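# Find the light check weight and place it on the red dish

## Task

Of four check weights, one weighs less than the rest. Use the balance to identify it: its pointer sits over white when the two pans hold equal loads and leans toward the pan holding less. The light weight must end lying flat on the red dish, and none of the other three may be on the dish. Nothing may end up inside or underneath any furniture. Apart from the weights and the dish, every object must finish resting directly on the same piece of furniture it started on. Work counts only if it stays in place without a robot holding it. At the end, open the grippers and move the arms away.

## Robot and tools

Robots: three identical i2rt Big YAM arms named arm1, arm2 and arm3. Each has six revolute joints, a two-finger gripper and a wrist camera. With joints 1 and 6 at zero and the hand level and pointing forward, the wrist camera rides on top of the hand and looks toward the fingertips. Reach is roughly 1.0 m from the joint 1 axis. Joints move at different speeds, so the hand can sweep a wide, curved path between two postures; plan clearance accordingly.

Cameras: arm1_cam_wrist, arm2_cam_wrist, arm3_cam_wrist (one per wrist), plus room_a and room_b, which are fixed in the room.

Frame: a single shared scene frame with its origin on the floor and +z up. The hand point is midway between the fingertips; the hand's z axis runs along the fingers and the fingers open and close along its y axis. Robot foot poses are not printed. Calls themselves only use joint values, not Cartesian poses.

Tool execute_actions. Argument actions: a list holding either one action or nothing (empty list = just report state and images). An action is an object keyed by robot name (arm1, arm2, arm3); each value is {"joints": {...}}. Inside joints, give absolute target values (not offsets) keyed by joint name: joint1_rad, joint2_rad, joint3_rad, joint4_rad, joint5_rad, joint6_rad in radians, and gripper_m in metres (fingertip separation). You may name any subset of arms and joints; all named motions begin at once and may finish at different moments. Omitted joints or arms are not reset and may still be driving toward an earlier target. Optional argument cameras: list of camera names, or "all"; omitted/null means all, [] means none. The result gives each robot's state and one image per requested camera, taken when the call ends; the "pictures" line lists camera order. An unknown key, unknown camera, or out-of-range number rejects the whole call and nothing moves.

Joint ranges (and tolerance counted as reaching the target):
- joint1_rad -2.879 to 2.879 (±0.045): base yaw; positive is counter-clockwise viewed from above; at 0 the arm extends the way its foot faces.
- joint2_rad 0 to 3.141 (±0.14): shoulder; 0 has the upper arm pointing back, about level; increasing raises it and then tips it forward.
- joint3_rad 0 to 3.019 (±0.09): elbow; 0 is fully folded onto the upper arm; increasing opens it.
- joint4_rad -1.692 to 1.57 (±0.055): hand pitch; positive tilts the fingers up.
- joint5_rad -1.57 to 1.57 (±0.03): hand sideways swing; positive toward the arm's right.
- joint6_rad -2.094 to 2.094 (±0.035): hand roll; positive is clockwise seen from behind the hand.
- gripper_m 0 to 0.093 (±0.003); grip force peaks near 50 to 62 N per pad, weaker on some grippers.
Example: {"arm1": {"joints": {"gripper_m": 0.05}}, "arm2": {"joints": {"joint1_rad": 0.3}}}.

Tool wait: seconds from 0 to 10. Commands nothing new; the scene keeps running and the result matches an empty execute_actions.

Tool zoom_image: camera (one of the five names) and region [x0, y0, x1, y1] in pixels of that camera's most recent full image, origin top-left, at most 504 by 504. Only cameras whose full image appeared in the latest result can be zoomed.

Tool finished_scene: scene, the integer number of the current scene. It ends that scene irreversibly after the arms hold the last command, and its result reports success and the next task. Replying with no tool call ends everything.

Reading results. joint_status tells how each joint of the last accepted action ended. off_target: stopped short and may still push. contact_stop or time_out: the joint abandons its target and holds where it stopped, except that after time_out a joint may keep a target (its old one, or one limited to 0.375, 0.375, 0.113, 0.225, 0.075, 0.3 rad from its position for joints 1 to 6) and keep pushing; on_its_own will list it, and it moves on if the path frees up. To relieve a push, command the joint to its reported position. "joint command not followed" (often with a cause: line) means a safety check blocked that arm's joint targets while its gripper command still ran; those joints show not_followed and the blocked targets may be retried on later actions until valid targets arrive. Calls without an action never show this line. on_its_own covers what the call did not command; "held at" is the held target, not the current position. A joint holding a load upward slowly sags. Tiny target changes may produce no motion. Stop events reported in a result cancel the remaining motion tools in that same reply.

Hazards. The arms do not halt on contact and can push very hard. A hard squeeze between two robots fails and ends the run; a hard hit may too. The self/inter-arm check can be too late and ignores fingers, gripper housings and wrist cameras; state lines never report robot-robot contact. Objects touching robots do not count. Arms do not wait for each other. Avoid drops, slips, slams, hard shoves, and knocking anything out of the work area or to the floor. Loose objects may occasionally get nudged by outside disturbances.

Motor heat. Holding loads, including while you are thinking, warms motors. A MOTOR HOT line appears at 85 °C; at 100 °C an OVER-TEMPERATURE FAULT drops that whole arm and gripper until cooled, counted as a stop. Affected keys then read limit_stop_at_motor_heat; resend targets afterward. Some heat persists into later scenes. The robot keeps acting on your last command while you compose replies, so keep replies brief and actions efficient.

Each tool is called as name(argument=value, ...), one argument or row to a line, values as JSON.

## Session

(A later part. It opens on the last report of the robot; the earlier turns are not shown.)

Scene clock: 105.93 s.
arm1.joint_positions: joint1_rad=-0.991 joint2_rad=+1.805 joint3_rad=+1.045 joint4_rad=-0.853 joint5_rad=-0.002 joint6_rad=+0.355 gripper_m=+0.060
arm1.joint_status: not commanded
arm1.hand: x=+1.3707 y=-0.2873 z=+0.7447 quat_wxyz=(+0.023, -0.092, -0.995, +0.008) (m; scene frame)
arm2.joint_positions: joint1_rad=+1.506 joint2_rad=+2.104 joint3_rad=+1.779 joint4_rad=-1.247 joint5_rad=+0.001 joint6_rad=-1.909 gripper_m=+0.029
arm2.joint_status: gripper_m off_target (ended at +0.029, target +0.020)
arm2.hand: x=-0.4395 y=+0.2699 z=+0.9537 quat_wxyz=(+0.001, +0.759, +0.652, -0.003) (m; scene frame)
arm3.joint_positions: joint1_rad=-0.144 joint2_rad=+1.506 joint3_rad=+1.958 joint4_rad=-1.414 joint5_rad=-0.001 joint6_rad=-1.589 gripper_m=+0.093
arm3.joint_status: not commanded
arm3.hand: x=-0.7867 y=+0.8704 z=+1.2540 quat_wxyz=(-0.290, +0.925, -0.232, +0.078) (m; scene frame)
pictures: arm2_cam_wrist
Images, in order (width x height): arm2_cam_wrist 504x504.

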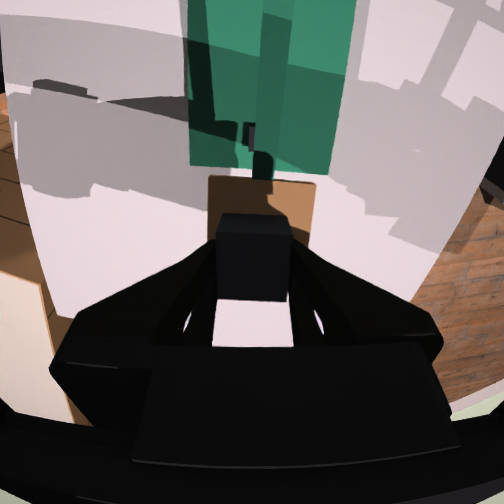

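execute_actions(
  actions=[
    {"arm1": {"joints": {"joint2_rad": 1.4, "joint6_rad": -0.07}}, "arm2": {"joints": {"joint1_rad": -0.684, "joint2_rad": 1.97, "joint6_rad": 0.01}}},
  ],
  cameras=["arm2_cam_wrist", "room_a"],
)

Scene clock: 109.20 s.
arm1.joint_positions: joint1_rad=-0.991 joint2_rad=+1.387 joint3_rad=+1.045 joint4_rad=-0.853 joint5_rad=-0.002 joint6_rad=-0.063 gripper_m=+0.060
arm1.joint_status: all done
arm1.hand: x=+1.3984 y=-0.2816 z=+0.9285 quat_wxyz=(-0.184, +0.115, -0.976, -0.009) (m; scene frame)
arm2.joint_positions: joint1_rad=-0.695 joint2_rad=+1.985 joint3_rad=+1.774 joint4_rad=-1.234 joint5_rad=+0.002 joint6_rad=-0.001 gripper_m=+0.029
arm2.joint_status: all done
arm2.hand: x=+0.6977 y=+0.2503 z=+1.0204 quat_wxyz=(-0.059, +0.224, -0.973, -0.012) (m; scene frame)
arm3.joint_positions: joint1_rad=-0.144 joint2_rad=+1.506 joint3_rad=+1.958 joint4_rad=-1.414 joint5_rad=-0.001 joint6_rad=-1.589 gripper_m=+0.093
arm3.joint_status: not commanded
arm3.hand: x=-0.7867 y=+0.8704 z=+1.2540 quat_wxyz=(-0.290, +0.925, -0.232, +0.078) (m; scene frame)
pictures: arm2_cam_wrist, room_a
Images, in order (width x height): arm2_cam_wrist 504x504, room_a 672x504.

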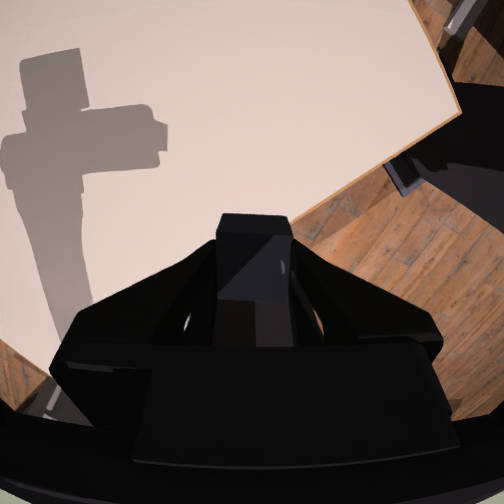

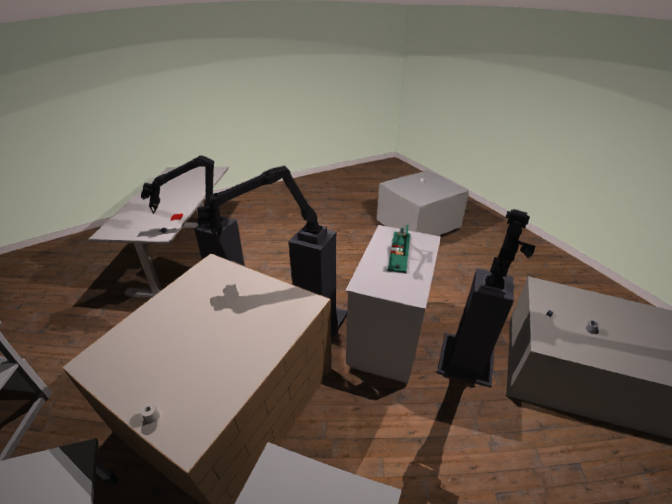

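execute_actions(
  actions=[
    {"arm1": {"joints": {"joint1_rad": 0.0}}, "arm2": {"joints": {"joint2_rad": 2.28, "joint3_rad": 1.485, "joint4_rad": -0.504}}},
  ],
  cameras=["arm2_cam_wrist", "room_a"],
)

Scene clock: 111.90 s.
arm1.joint_positions: joint1_rad=+0.001 joint2_rad=+1.387 joint3_rad=+1.045 joint4_rad=-0.853 joint5_rad=+0.000 joint6_rad=-0.065 gripper_m=+0.060
arm1.joint_status: all done
arm1.hand: x=+1.1228 y=+0.0694 z=+0.9277 quat_wxyz=(-0.156, +0.566, -0.804, -0.096) (m; scene frame)
arm2.joint_positions: joint1_rad=-0.695 joint2_rad=+2.287 joint3_rad=+1.479 joint4_rad=-0.524 joint5_rad=+0.002 joint6_rad=+0.003 gripper_m=+0.029
arm2.joint_status: all done
arm2.hand: x=+0.6991 y=+0.2508 z=+0.7510 quat_wxyz=(-0.114, +0.221, -0.968, -0.025) (m; scene frame)
arm3.joint_positions: joint1_rad=-0.144 joint2_rad=+1.506 joint3_rad=+1.958 joint4_rad=-1.414 joint5_rad=-0.001 joint6_rad=-1.589 gripper_m=+0.093
arm3.joint_status: not commanded
arm3.hand: x=-0.7867 y=+0.8704 z=+1.2540 quat_wxyz=(-0.290, +0.925, -0.232, +0.078) (m; scene frame)
pictures: arm2_cam_wrist, room_a
Images, in order (width x height): arm2_cam_wrist 504x504, room_a 672x504.

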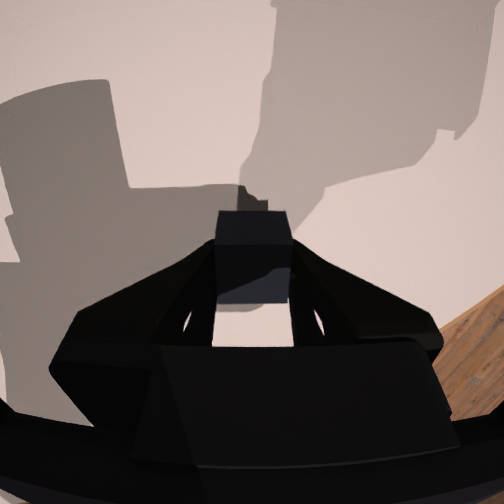

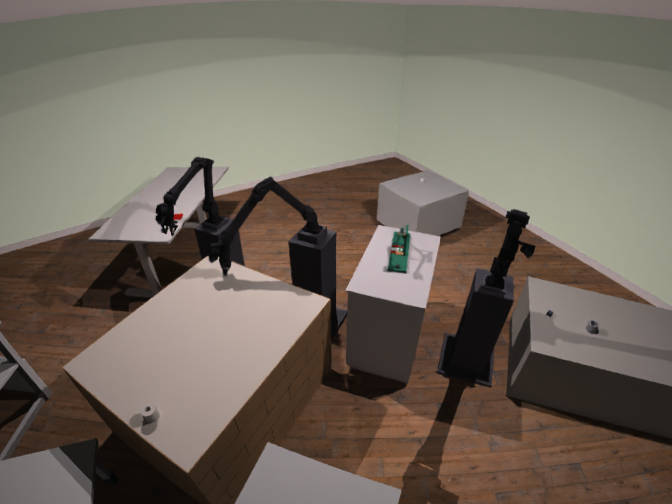

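zoom_image(
  camera="arm2_cam_wrist",
  region=[170, 170, 340, 340],
)

zoom_image(
  camera="room_a",
  region=[190, 230, 270, 290],
)

Region (170, 170, 340, 340) of arm2_cam_wrist's 504x504 image, scaled by 2.965, with more detail than that image has.

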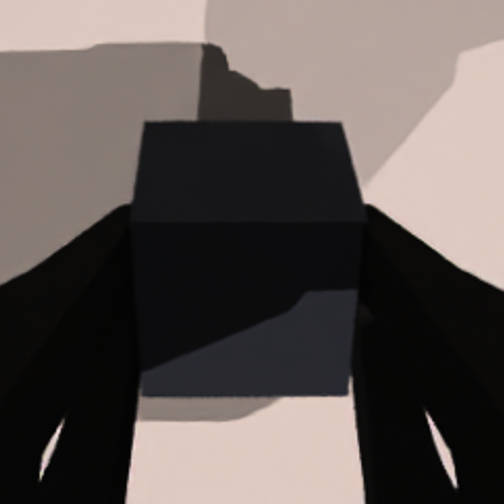

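Region (190, 230, 270, 290) of room_a's 672x504 image, scaled by 6.300, with more detail than that image has; it fills the top 378 rows of this view, and the rest is white.

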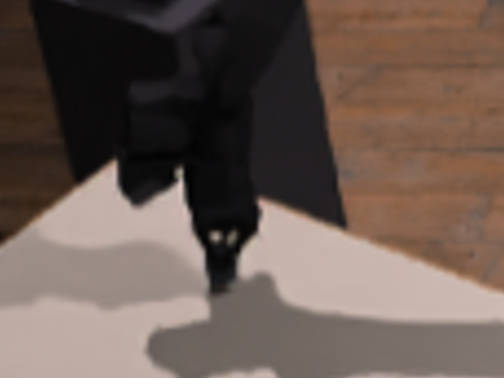

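execute_actions(
  actions=[
    {"arm2": {"joints": {"joint2_rad": 2.308, "joint4_rad": -0.696}}, "arm1": {"joints": {"joint1_rad": 0.2}}},
  ],
  cameras=["arm2_cam_wrist"],
)

zoom_image(
  camera="arm2_cam_wrist",
  region=[170, 170, 340, 340],
)

Scene clock: 114.20 s.
arm1.joint_positions: joint1_rad=+0.211 joint2_rad=+1.387 joint3_rad=+1.045 joint4_rad=-0.853 joint5_rad=+0.000 joint6_rad=-0.065 gripper_m=+0.060
arm1.joint_status: all done
arm1.hand: x=+1.0288 y=+0.0990 z=+0.9280 quat_wxyz=(-0.144, +0.647, -0.740, -0.113) (m; scene frame)
arm2.joint_positions: joint1_rad=-0.695 joint2_rad=+2.306 joint3_rad=+1.479 joint4_rad=-0.680 joint5_rad=+0.002 joint6_rad=+0.003 gripper_m=+0.029
arm2.joint_status: all done
arm2.hand: x=+0.6598 y=+0.2317 z=+0.7338 quat_wxyz=(-0.028, +0.222, -0.975, -0.005) (m; scene frame)
arm3.joint_positions: joint1_rad=-0.144 joint2_rad=+1.506 joint3_rad=+1.958 joint4_rad=-1.414 joint5_rad=-0.001 joint6_rad=-1.589 gripper_m=+0.093
arm3.joint_status: not commanded
arm3.hand: x=-0.7867 y=+0.8704 z=+1.2540 quat_wxyz=(-0.290, +0.925, -0.232, +0.078) (m; scene frame)
pictures: arm2_cam_wrist
Images, in order (width x height): arm2_cam_wrist 504x504.

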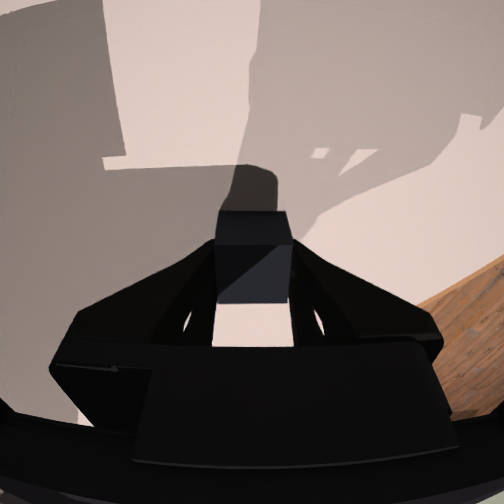

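Region (170, 170, 340, 340) of arm2_cam_wrist's 504x504 image, scaled by 2.965, with more detail than that image has.

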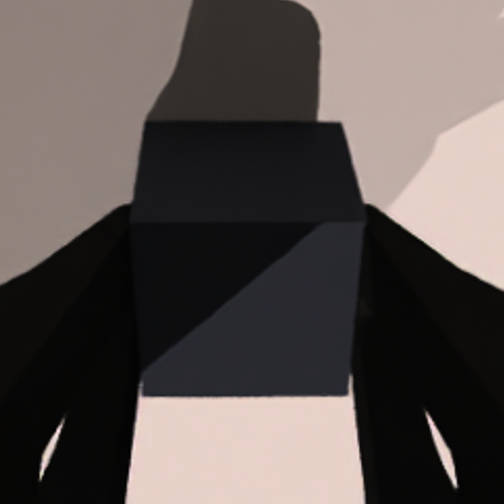

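execute_actions(
  actions=[
    {"arm2": {"joints": {"gripper_m": 0.075}}},
  ],
  cameras=["arm2_cam_wrist"],
)

Scene clock: 115.00 s.
arm1.joint_positions: joint1_rad=+0.211 joint2_rad=+1.387 joint3_rad=+1.045 joint4_rad=-0.853 joint5_rad=+0.000 joint6_rad=-0.065 gripper_m=+0.060
arm1.joint_status: not commanded
arm1.hand: x=+1.0288 y=+0.0990 z=+0.9280 quat_wxyz=(-0.144, +0.647, -0.740, -0.113) (m; scene frame)
arm2.joint_positions: joint1_rad=-0.695 joint2_rad=+2.306 joint3_rad=+1.479 joint4_rad=-0.682 joint5_rad=+0.002 joint6_rad=+0.003 gripper_m=+0.075
arm2.joint_status: all done
arm2.hand: x=+0.6594 y=+0.2315 z=+0.7338 quat_wxyz=(-0.027, +0.222, -0.975, -0.005) (m; scene frame)
arm3.joint_positions: joint1_rad=-0.144 joint2_rad=+1.506 joint3_rad=+1.958 joint4_rad=-1.414 joint5_rad=-0.001 joint6_rad=-1.589 gripper_m=+0.093
arm3.joint_status: not commanded
arm3.hand: x=-0.7867 y=+0.8704 z=+1.2540 quat_wxyz=(-0.290, +0.925, -0.232, +0.078) (m; scene frame)
pictures: arm2_cam_wrist
Images, in order (width x height): arm2_cam_wrist 504x504.

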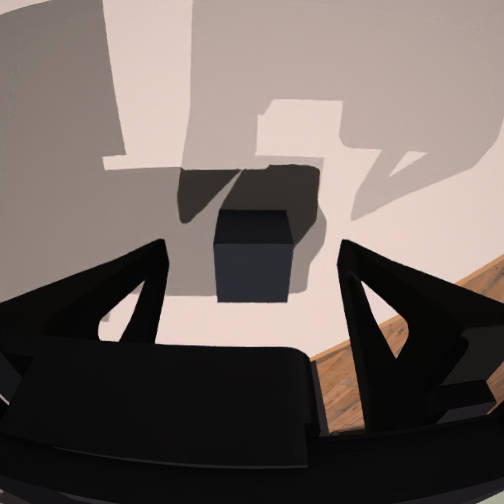

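execute_actions(
  actions=[
    {"arm2": {"joints": {"joint2_rad": 1.6}}, "arm1": {"joints": {"joint2_rad": 2.16, "joint3_rad": 1.86, "joint4_rad": -1.238, "joint6_rad": -0.008}}},
  ],
  cameras=["room_a"],
)

Scene clock: 119.30 s.
arm1.joint_positions: joint1_rad=+0.211 joint2_rad=+2.162 joint3_rad=+1.819 joint4_rad=-1.224 joint5_rad=+0.000 joint6_rad=-0.015 gripper_m=+0.060
arm1.joint_status: all done
arm1.hand: x=+1.0639 y=+0.2752 z=+0.8015 quat_wxyz=(+0.002, +0.639, -0.769, -0.001) (m; scene frame)
arm2.joint_positions: joint1_rad=-0.695 joint2_rad=+1.604 joint3_rad=+1.476 joint4_rad=-0.686 joint5_rad=+0.002 joint6_rad=+0.003 gripper_m=+0.075
arm2.joint_status: all done
arm2.hand: x=+0.7064 y=+0.2550 z=+1.1732 quat_wxyz=(-0.357, +0.207, -0.907, -0.081) (m; scene frame)
arm3.joint_positions: joint1_rad=-0.144 joint2_rad=+1.506 joint3_rad=+1.958 joint4_rad=-1.414 joint5_rad=-0.001 joint6_rad=-1.589 gripper_m=+0.093
arm3.joint_status: not commanded
arm3.hand: x=-0.7867 y=+0.8704 z=+1.2540 quat_wxyz=(-0.290, +0.925, -0.232, +0.078) (m; scene frame)
pictures: room_a
Images, in order (width x height): room_a 672x504.

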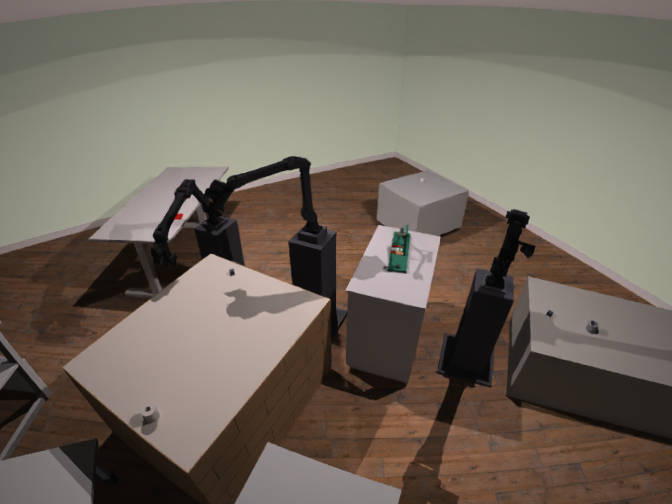

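execute_actions(
  actions=[],
)

Scene clock: 121.03 s.
arm1.joint_positions: joint1_rad=+0.211 joint2_rad=+2.162 joint3_rad=+1.819 joint4_rad=-1.224 joint5_rad=+0.000 joint6_rad=-0.015 gripper_m=+0.060
arm1.joint_status: all done
arm1.hand: x=+1.0639 y=+0.2752 z=+0.8015 quat_wxyz=(+0.002, +0.639, -0.769, -0.001) (m; scene frame)
arm2.joint_positions: joint1_rad=-0.695 joint2_rad=+1.604 joint3_rad=+1.476 joint4_rad=-0.686 joint5_rad=+0.002 joint6_rad=+0.003 gripper_m=+0.075
arm2.joint_status: all done
arm2.hand: x=+0.7064 y=+0.2550 z=+1.1732 quat_wxyz=(-0.357, +0.207, -0.907, -0.081) (m; scene frame)
arm3.joint_positions: joint1_rad=-0.144 joint2_rad=+1.506 joint3_rad=+1.958 joint4_rad=-1.414 joint5_rad=-0.001 joint6_rad=-1.589 gripper_m=+0.093
arm3.joint_status: not commanded
arm3.hand: x=-0.7867 y=+0.8704 z=+1.2540 quat_wxyz=(-0.290, +0.925, -0.232, +0.078) (m; scene frame)
pictures: arm1_cam_wrist, arm2_cam_wrist, arm3_cam_wrist, room_a, room_b
Images, in order (width x height): arm1_cam_wrist 504x504, arm2_cam_wrist 504x504, arm3_cam_wrist 504x504, room_a 672x504, room_b 672x504.

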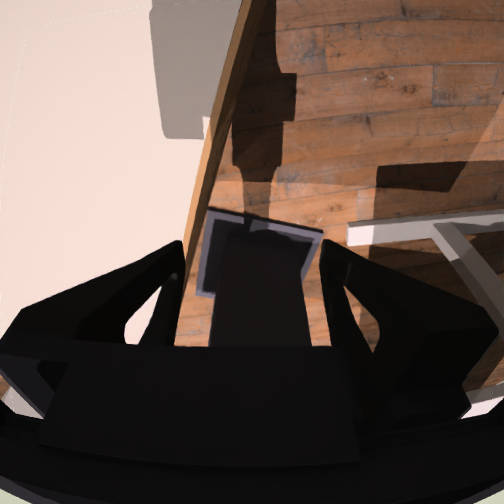

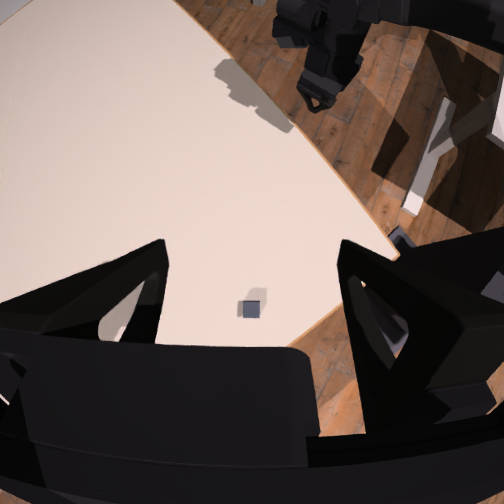

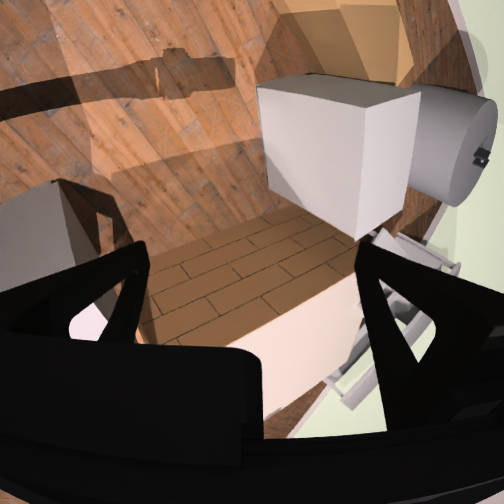

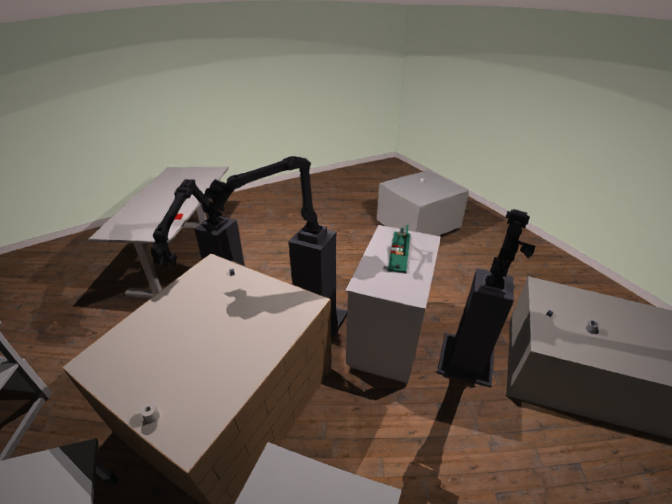

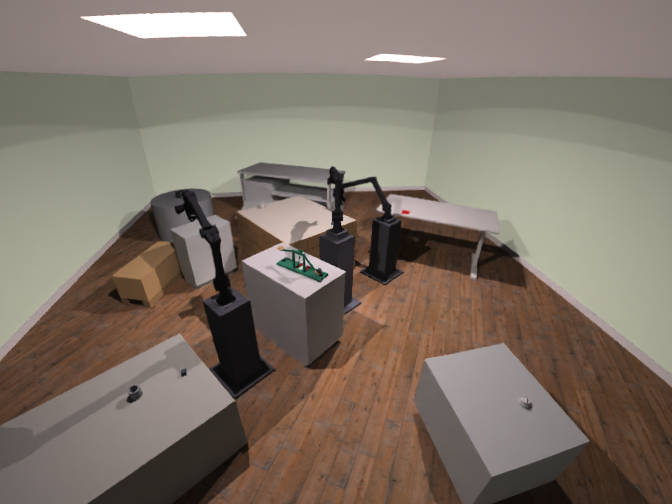

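execute_actions(
  actions=[
    {"arm1": {"joints": {"joint1_rad": 0.84}}, "arm2": {"joints": {"joint1_rad": 0.5, "joint2_rad": 1.3}}},
  ],
  cameras=["arm1_cam_wrist", "room_a"],
)

Scene clock: 123.47 s.
arm1.joint_positions: joint1_rad=+0.831 joint2_rad=+2.162 joint3_rad=+1.828 joint4_rad=-1.224 joint5_rad=-0.001 joint6_rad=-0.013 gripper_m=+0.060
arm1.joint_status: all done
arm1.hand: x=+0.6680 y=+0.2341 z=+0.8066 quat_wxyz=(+0.001, +0.843, -0.538, -0.006) (m; scene frame)
arm2.joint_positions: joint1_rad=+0.501 joint2_rad=+1.309 joint3_rad=+1.476 joint4_rad=-0.686 joint5_rad=+0.000 joint6_rad=+0.003 gripper_m=+0.075
arm2.joint_status: all done
arm2.hand: x=+0.0783 y=+0.5509 z=+1.3509 quat_wxyz=(-0.338, +0.634, -0.590, -0.369) (m; scene frame)
arm3.joint_positions: joint1_rad=-0.144 joint2_rad=+1.506 joint3_rad=+1.958 joint4_rad=-1.414 joint5_rad=-0.001 joint6_rad=-1.589 gripper_m=+0.093
arm3.joint_status: not commanded
arm3.hand: x=-0.7867 y=+0.8704 z=+1.2540 quat_wxyz=(-0.290, +0.925, -0.232, +0.078) (m; scene frame)
pictures: arm1_cam_wrist, room_a
Images, in order (width x height): arm1_cam_wrist 504x504, room_a 672x504.

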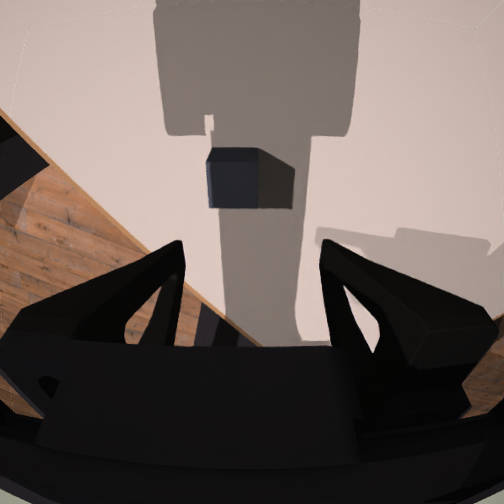

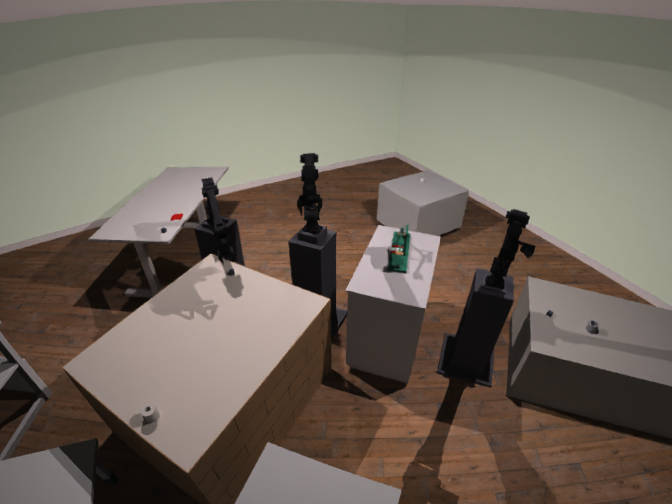

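zoom_image(
  camera="arm1_cam_wrist",
  region=[170, 120, 330, 280],
)

Region (170, 120, 330, 280) of arm1_cam_wrist's 504x504 image, scaled by 3.150, with more detail than that image has.

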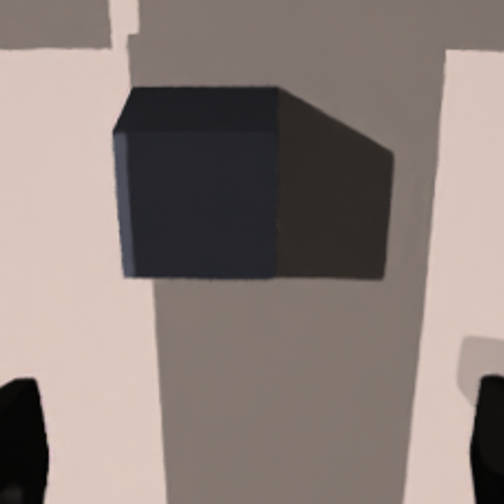

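execute_actions(
  actions=[
    {"arm1": {"joints": {"joint1_rad": 0.858, "joint2_rad": 2.25, "joint4_rad": -1.137}}},
  ],
  cameras=["arm1_cam_wrist"],
)

Scene clock: 126.43 s.
arm1.joint_positions: joint1_rad=+0.852 joint2_rad=+2.242 joint3_rad=+1.828 joint4_rad=-1.152 joint5_rad=-0.001 joint6_rad=-0.013 gripper_m=+0.060
arm1.joint_status: all done
arm1.hand: x=+0.6519 y=+0.2357 z=+0.7558 quat_wxyz=(+0.003, +0.848, -0.529, -0.003) (m; scene frame)
arm2.joint_positions: joint1_rad=+0.501 joint2_rad=+1.309 joint3_rad=+1.476 joint4_rad=-0.686 joint5_rad=+0.000 joint6_rad=+0.003 gripper_m=+0.075
arm2.joint_status: not commanded
arm2.hand: x=+0.0783 y=+0.5509 z=+1.3509 quat_wxyz=(-0.338, +0.634, -0.590, -0.369) (m; scene frame)
arm3.joint_positions: joint1_rad=-0.144 joint2_rad=+1.506 joint3_rad=+1.958 joint4_rad=-1.414 joint5_rad=-0.001 joint6_rad=-1.589 gripper_m=+0.093
arm3.joint_status: not commanded
arm3.hand: x=-0.7867 y=+0.8704 z=+1.2540 quat_wxyz=(-0.290, +0.925, -0.232, +0.078) (m; scene frame)
pictures: arm1_cam_wrist
Images, in order (width x height): arm1_cam_wrist 504x504.

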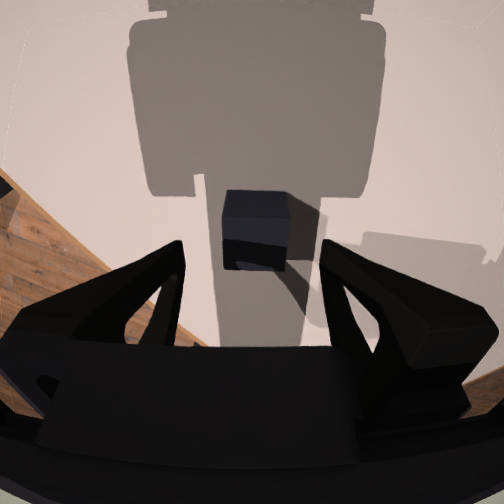

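execute_actions(
  actions=[
    {"arm1": {"joints": {"joint2_rad": 2.288, "joint4_rad": -1.11}}},
  ],
  cameras=["arm1_cam_wrist"],
)

Scene clock: 128.13 s.
arm1.joint_positions: joint1_rad=+0.852 joint2_rad=+2.263 joint3_rad=+1.828 joint4_rad=-1.125 joint5_rad=-0.001 joint6_rad=-0.013 gripper_m=+0.060
arm1.joint_status: all done
arm1.hand: x=+0.6505 y=+0.2386 z=+0.7426 quat_wxyz=(+0.001, +0.848, -0.529, -0.005) (m; scene frame)
arm2.joint_positions: joint1_rad=+0.501 joint2_rad=+1.309 joint3_rad=+1.476 joint4_rad=-0.686 joint5_rad=+0.000 joint6_rad=+0.003 gripper_m=+0.075
arm2.joint_status: not commanded
arm2.hand: x=+0.0783 y=+0.5509 z=+1.3509 quat_wxyz=(-0.338, +0.634, -0.590, -0.369) (m; scene frame)
arm3.joint_positions: joint1_rad=-0.144 joint2_rad=+1.506 joint3_rad=+1.958 joint4_rad=-1.414 joint5_rad=-0.001 joint6_rad=-1.589 gripper_m=+0.093
arm3.joint_status: not commanded
arm3.hand: x=-0.7867 y=+0.8704 z=+1.2540 quat_wxyz=(-0.290, +0.925, -0.232, +0.078) (m; scene frame)
pictures: arm1_cam_wrist
Images, in order (width x height): arm1_cam_wrist 504x504.

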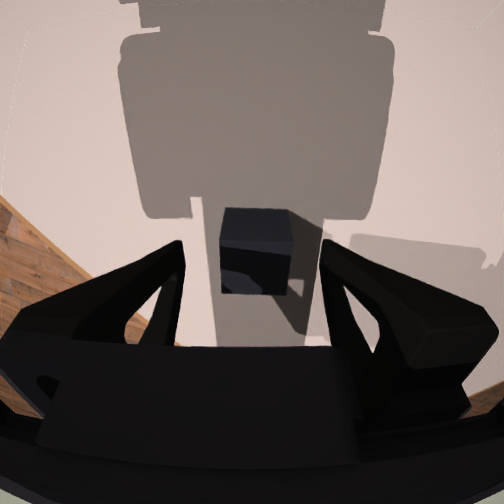

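execute_actions(
  actions=[
    {"arm1": {"joints": {"joint2_rad": 2.305}}},
  ],
  cameras=["arm1_cam_wrist"],
)

Scene clock: 129.03 s.
arm1.joint_positions: joint1_rad=+0.852 joint2_rad=+2.278 joint3_rad=+1.828 joint4_rad=-1.125 joint5_rad=-0.001 joint6_rad=-0.013 gripper_m=+0.060
arm1.joint_status: all done
arm1.hand: x=+0.6515 y=+0.2363 z=+0.7328 quat_wxyz=(+0.006, +0.848, -0.529, +0.001) (m; scene frame)
arm2.joint_positions: joint1_rad=+0.501 joint2_rad=+1.309 joint3_rad=+1.476 joint4_rad=-0.686 joint5_rad=+0.000 joint6_rad=+0.003 gripper_m=+0.075
arm2.joint_status: not commanded
arm2.hand: x=+0.0783 y=+0.5509 z=+1.3509 quat_wxyz=(-0.338, +0.634, -0.590, -0.369) (m; scene frame)
arm3.joint_positions: joint1_rad=-0.144 joint2_rad=+1.506 joint3_rad=+1.958 joint4_rad=-1.414 joint5_rad=-0.001 joint6_rad=-1.589 gripper_m=+0.093
arm3.joint_status: not commanded
arm3.hand: x=-0.7867 y=+0.8704 z=+1.2540 quat_wxyz=(-0.290, +0.925, -0.232, +0.078) (m; scene frame)
pictures: arm1_cam_wrist
Images, in order (width x height): arm1_cam_wrist 504x504.

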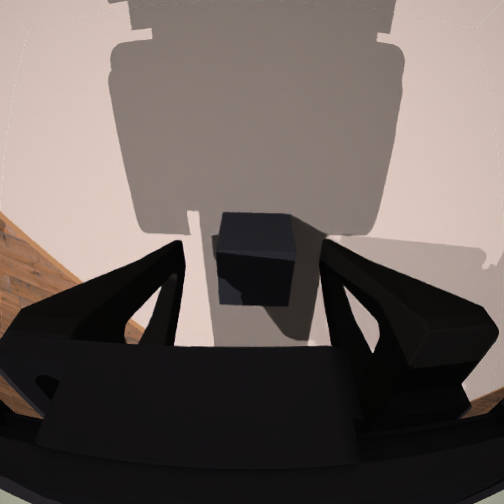

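execute_actions(
  actions=[
    {"arm1": {"joints": {"gripper_m": 0.02}}},
  ],
  cameras=["arm1_cam_wrist"],
)

Scene clock: 129.80 s.
arm1.joint_positions: joint1_rad=+0.852 joint2_rad=+2.278 joint3_rad=+1.828 joint4_rad=-1.124 joint5_rad=-0.001 joint6_rad=-0.013 gripper_m=+0.029
arm1.joint_status: gripper_m off_target (ended at +0.029, target +0.020)
arm1.hand: x=+0.6514 y=+0.2366 z=+0.7328 quat_wxyz=(+0.005, +0.848, -0.529, +0.001) (m; scene frame)
arm2.joint_positions: joint1_rad=+0.501 joint2_rad=+1.309 joint3_rad=+1.476 joint4_rad=-0.686 joint5_rad=+0.000 joint6_rad=+0.003 gripper_m=+0.075
arm2.joint_status: not commanded
arm2.hand: x=+0.0783 y=+0.5509 z=+1.3509 quat_wxyz=(-0.338, +0.634, -0.590, -0.369) (m; scene frame)
arm3.joint_positions: joint1_rad=-0.144 joint2_rad=+1.506 joint3_rad=+1.958 joint4_rad=-1.414 joint5_rad=-0.001 joint6_rad=-1.589 gripper_m=+0.093
arm3.joint_status: not commanded
arm3.hand: x=-0.7867 y=+0.8704 z=+1.2540 quat_wxyz=(-0.290, +0.925, -0.232, +0.078) (m; scene frame)
pictures: arm1_cam_wrist
Images, in order (width x height): arm1_cam_wrist 504x504.

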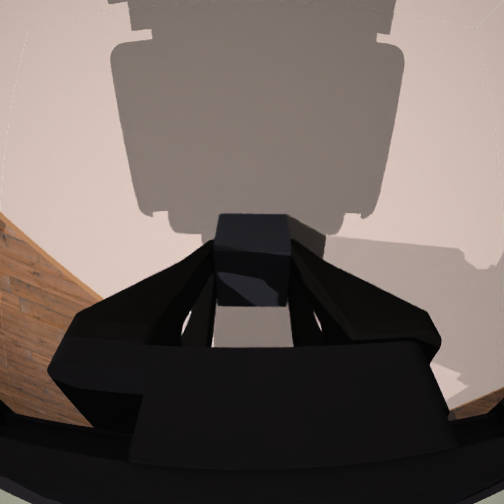

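execute_actions(
  actions=[
    {"arm1": {"joints": {"joint2_rad": 1.9}}},
  ],
  cameras=[],
)

execute_actions(
  actions=[
    {"arm1": {"joints": {"joint1_rad": -1.518, "joint2_rad": 1.66, "joint3_rad": 1.045, "joint4_rad": -0.822}}},
  ],
  cameras=["arm1_cam_wrist", "room_a"],
)

Scene clock: 136.30 s.
arm1.joint_positions: joint1_rad=+0.852 joint2_rad=+1.906 joint3_rad=+1.848 joint4_rad=-1.123 joint5_rad=-0.001 joint6_rad=-0.013 gripper_m=+0.029
arm1.joint_status: all done
arm1.hand: x=+0.6428 y=+0.2587 z=+0.9867 quat_wxyz=(-0.101, +0.832, -0.520, -0.164) (m; scene frame)
arm2.joint_positions: joint1_rad=+0.501 joint2_rad=+1.309 joint3_rad=+1.476 joint4_rad=-0.686 joint5_rad=+0.000 joint6_rad=+0.003 gripper_m=+0.075
arm2.joint_status: not commanded
arm2.hand: x=+0.0783 y=+0.5509 z=+1.3509 quat_wxyz=(-0.338, +0.634, -0.590, -0.369) (m; scene frame)
arm3.joint_positions: joint1_rad=-0.144 joint2_rad=+1.506 joint3_rad=+1.958 joint4_rad=-1.414 joint5_rad=-0.001 joint6_rad=-1.589 gripper_m=+0.093
arm3.joint_status: not commanded
arm3.hand: x=-0.7867 y=+0.8704 z=+1.2540 quat_wxyz=(-0.290, +0.925, -0.232, +0.078) (m; scene frame)
pictures: none
No camera images: the call's "cameras" was empty. Leave "cameras" out to get every camera's image.

Scene clock: 138.53 s.
arm1.joint_positions: joint1_rad=-1.523 joint2_rad=+1.676 joint3_rad=+1.039 joint4_rad=-0.825 joint5_rad=+0.001 joint6_rad=-0.013 gripper_m=+0.029
arm1.joint_status: all done
arm1.hand: x=+1.3680 y=-0.5262 z=+0.8003 quat_wxyz=(-0.052, -0.173, -0.983, +0.014) (m; scene frame)
arm2.joint_positions: joint1_rad=+0.501 joint2_rad=+1.309 joint3_rad=+1.476 joint4_rad=-0.686 joint5_rad=+0.000 joint6_rad=+0.003 gripper_m=+0.075
arm2.joint_status: not commanded
arm2.hand: x=+0.0783 y=+0.5509 z=+1.3509 quat_wxyz=(-0.338, +0.634, -0.590, -0.369) (m; scene frame)
arm3.joint_positions: joint1_rad=-0.144 joint2_rad=+1.506 joint3_rad=+1.958 joint4_rad=-1.414 joint5_rad=-0.001 joint6_rad=-1.589 gripper_m=+0.093
arm3.joint_status: not commanded
arm3.hand: x=-0.7867 y=+0.8704 z=+1.2540 quat_wxyz=(-0.290, +0.925, -0.232, +0.078) (m; scene frame)
pictures: arm1_cam_wrist, room_a
Images, in order (width x height): arm1_cam_wrist 504x504, room_a 672x504.

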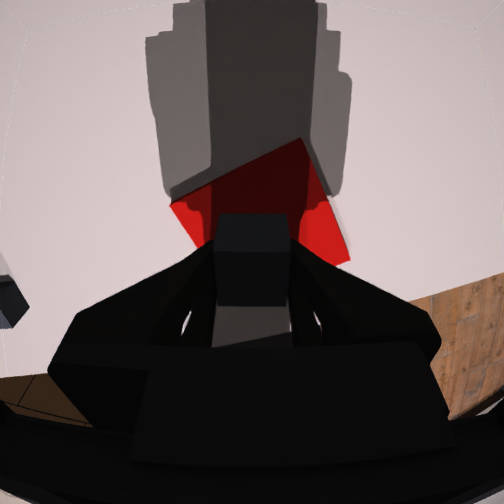

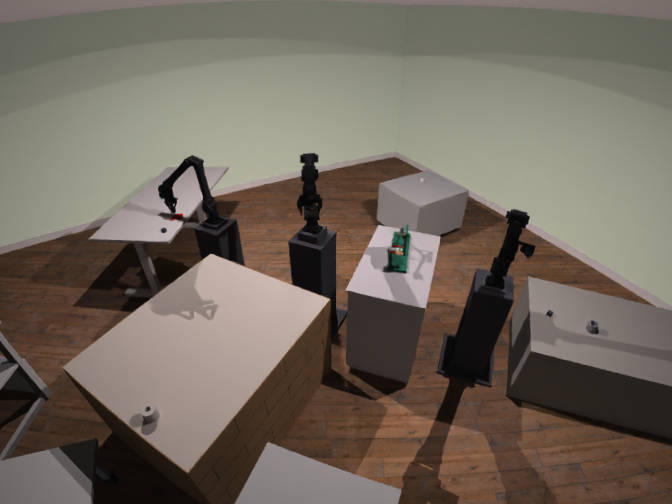

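execute_actions(
  actions=[
    {"arm1": {"joints": {"joint1_rad": -1.54, "joint2_rad": 1.768, "joint4_rad": -0.845}}},
  ],
  cameras=["arm1_cam_wrist"],
)

Scene clock: 140.73 s.
arm1.joint_positions: joint1_rad=-1.530 joint2_rad=+1.772 joint3_rad=+1.039 joint4_rad=-0.832 joint5_rad=+0.001 joint6_rad=-0.013 gripper_m=+0.029
arm1.joint_status: all done
arm1.hand: x=+1.3540 y=-0.5245 z=+0.7583 quat_wxyz=(-0.001, -0.177, -0.984, +0.004) (m; scene frame)
arm2.joint_positions: joint1_rad=+0.501 joint2_rad=+1.309 joint3_rad=+1.476 joint4_rad=-0.686 joint5_rad=+0.000 joint6_rad=+0.003 gripper_m=+0.075
arm2.joint_status: not commanded
arm2.hand: x=+0.0783 y=+0.5509 z=+1.3509 quat_wxyz=(-0.338, +0.634, -0.590, -0.369) (m; scene frame)
arm3.joint_positions: joint1_rad=-0.144 joint2_rad=+1.506 joint3_rad=+1.958 joint4_rad=-1.414 joint5_rad=-0.001 joint6_rad=-1.589 gripper_m=+0.093
arm3.joint_status: not commanded
arm3.hand: x=-0.7867 y=+0.8704 z=+1.2540 quat_wxyz=(-0.290, +0.925, -0.232, +0.078) (m; scene frame)
pictures: arm1_cam_wrist
Images, in order (width x height): arm1_cam_wrist 504x504.

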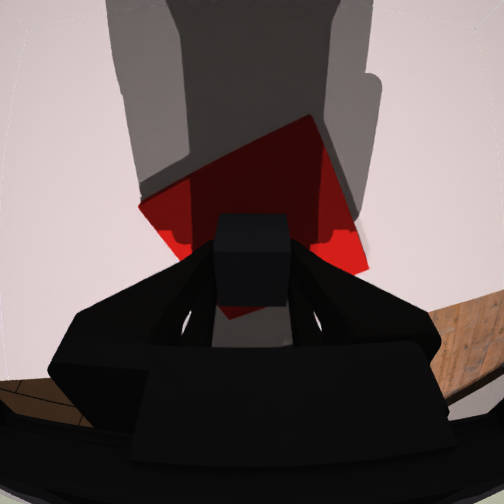

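execute_actions(
  actions=[
    {"arm1": {"joints": {"joint2_rad": 1.798}}},
  ],
  cameras=["arm1_cam_wrist"],
)

Scene clock: 141.73 s.
arm1.joint_positions: joint1_rad=-1.530 joint2_rad=+1.783 joint3_rad=+1.039 joint4_rad=-0.832 joint5_rad=+0.001 joint6_rad=-0.013 gripper_m=+0.029
arm1.joint_status: all done
arm1.hand: x=+1.3526 y=-0.5240 z=+0.7540 quat_wxyz=(+0.004, -0.177, -0.984, +0.003) (m; scene frame)
arm2.joint_positions: joint1_rad=+0.501 joint2_rad=+1.309 joint3_rad=+1.476 joint4_rad=-0.686 joint5_rad=+0.000 joint6_rad=+0.003 gripper_m=+0.075
arm2.joint_status: not commanded
arm2.hand: x=+0.0783 y=+0.5509 z=+1.3509 quat_wxyz=(-0.338, +0.634, -0.590, -0.369) (m; scene frame)
arm3.joint_positions: joint1_rad=-0.144 joint2_rad=+1.506 joint3_rad=+1.958 joint4_rad=-1.414 joint5_rad=-0.001 joint6_rad=-1.589 gripper_m=+0.093
arm3.joint_status: not commanded
arm3.hand: x=-0.7867 y=+0.8704 z=+1.2540 quat_wxyz=(-0.290, +0.925, -0.232, +0.078) (m; scene frame)
pictures: arm1_cam_wrist
Images, in order (width x height): arm1_cam_wrist 504x504.

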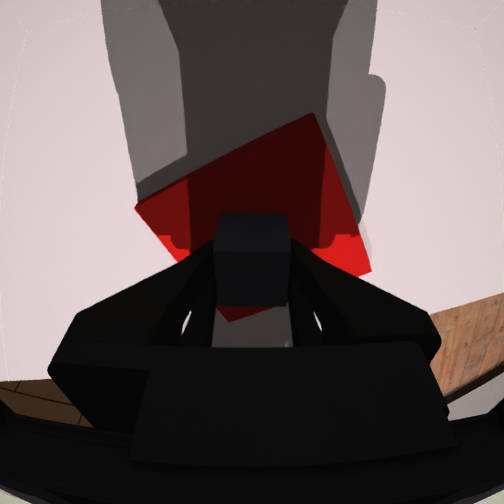

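execute_actions(
  actions=[
    {"arm1": {"joints": {"gripper_m": 0.06}}},
  ],
  cameras=["arm1_cam_wrist"],
)

execute_actions(
  actions=[
    {"arm1": {"joints": {"joint2_rad": 1.35}}},
  ],
)

Scene clock: 142.60 s.
arm1.joint_positions: joint1_rad=-1.530 joint2_rad=+1.783 joint3_rad=+1.039 joint4_rad=-0.832 joint5_rad=+0.001 joint6_rad=-0.013 gripper_m=+0.060
arm1.joint_status: all done
arm1.hand: x=+1.3526 y=-0.5240 z=+0.7540 quat_wxyz=(+0.004, -0.177, -0.984, +0.003) (m; scene frame)
arm2.joint_positions: joint1_rad=+0.501 joint2_rad=+1.309 joint3_rad=+1.476 joint4_rad=-0.686 joint5_rad=+0.000 joint6_rad=+0.003 gripper_m=+0.075
arm2.joint_status: not commanded
arm2.hand: x=+0.0783 y=+0.5509 z=+1.3509 quat_wxyz=(-0.338, +0.634, -0.590, -0.369) (m; scene frame)
arm3.joint_positions: joint1_rad=-0.144 joint2_rad=+1.506 joint3_rad=+1.958 joint4_rad=-1.414 joint5_rad=-0.001 joint6_rad=-1.589 gripper_m=+0.093
arm3.joint_status: not commanded
arm3.hand: x=-0.7867 y=+0.8704 z=+1.2540 quat_wxyz=(-0.290, +0.925, -0.232, +0.078) (m; scene frame)
pictures: arm1_cam_wrist
Images, in order (width x height): arm1_cam_wrist 504x504.

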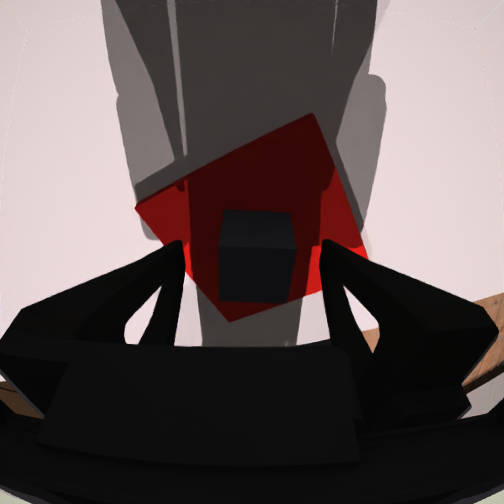

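Scene clock: 143.97 s.
arm1.joint_positions: joint1_rad=-1.530 joint2_rad=+1.338 joint3_rad=+1.037 joint4_rad=-0.832 joint5_rad=+0.001 joint6_rad=-0.013 gripper_m=+0.060
arm1.joint_status: all done
arm1.hand: x=+1.3736 y=-0.5307 z=+0.9502 quat_wxyz=(-0.211, -0.172, -0.961, +0.045) (m; scene frame)
arm2.joint_positions: joint1_rad=+0.501 joint2_rad=+1.309 joint3_rad=+1.476 joint4_rad=-0.686 joint5_rad=+0.000 joint6_rad=+0.003 gripper_m=+0.075
arm2.joint_status: not commanded
arm2.hand: x=+0.0783 y=+0.5509 z=+1.3509 quat_wxyz=(-0.338, +0.634, -0.590, -0.369) (m; scene frame)
arm3.joint_positions: joint1_rad=-0.144 joint2_rad=+1.506 joint3_rad=+1.958 joint4_rad=-1.414 joint5_rad=-0.001 joint6_rad=-1.589 gripper_m=+0.093
arm3.joint_status: not commanded
arm3.hand: x=-0.7867 y=+0.8704 z=+1.2540 quat_wxyz=(-0.290, +0.925, -0.232, +0.078) (m; scene frame)
pictures: arm1_cam_wrist, arm2_cam_wrist, arm3_cam_wrist, room_a, room_b
Images, in order (width x height): arm1_cam_wrist 504x504, arm2_cam_wrist 504x504, arm3_cam_wrist 504x504, room_a 672x504, room_b 672x504.

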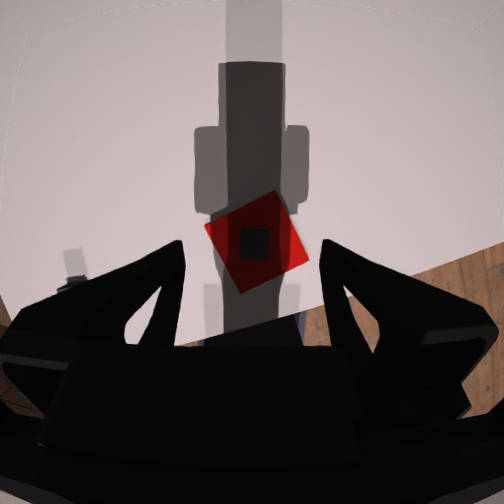

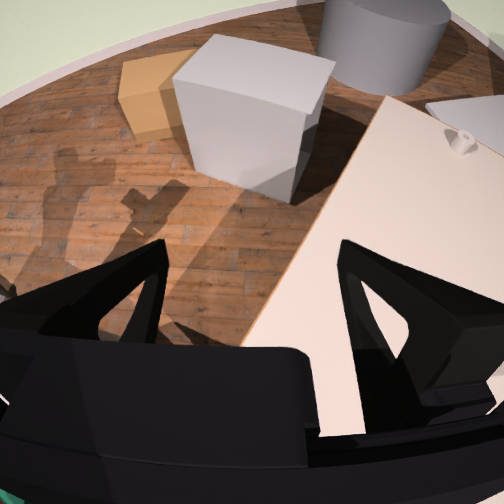

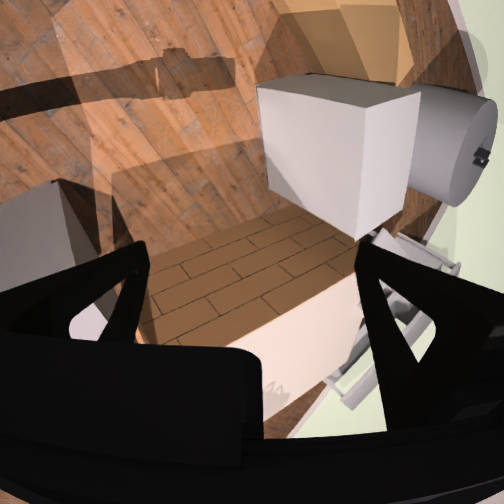

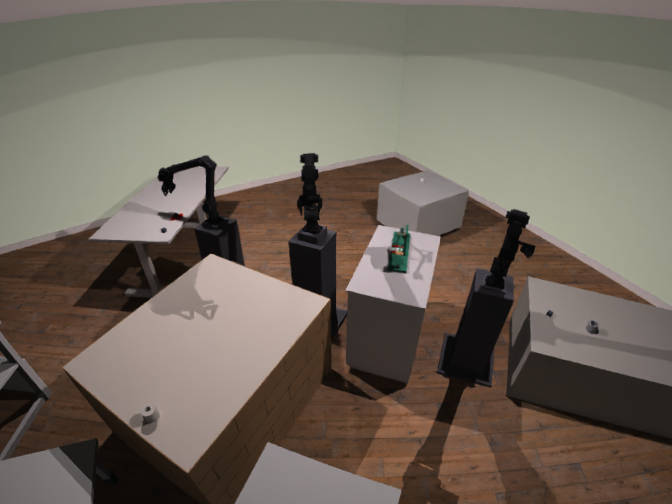

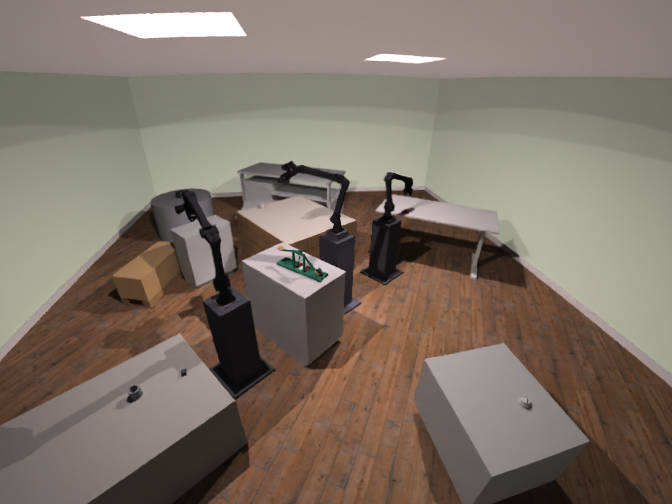

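The cube is centred on the dish and all three arms are clear.

finished_scene(
  scene=1,
)

The scene is finished: the task was done.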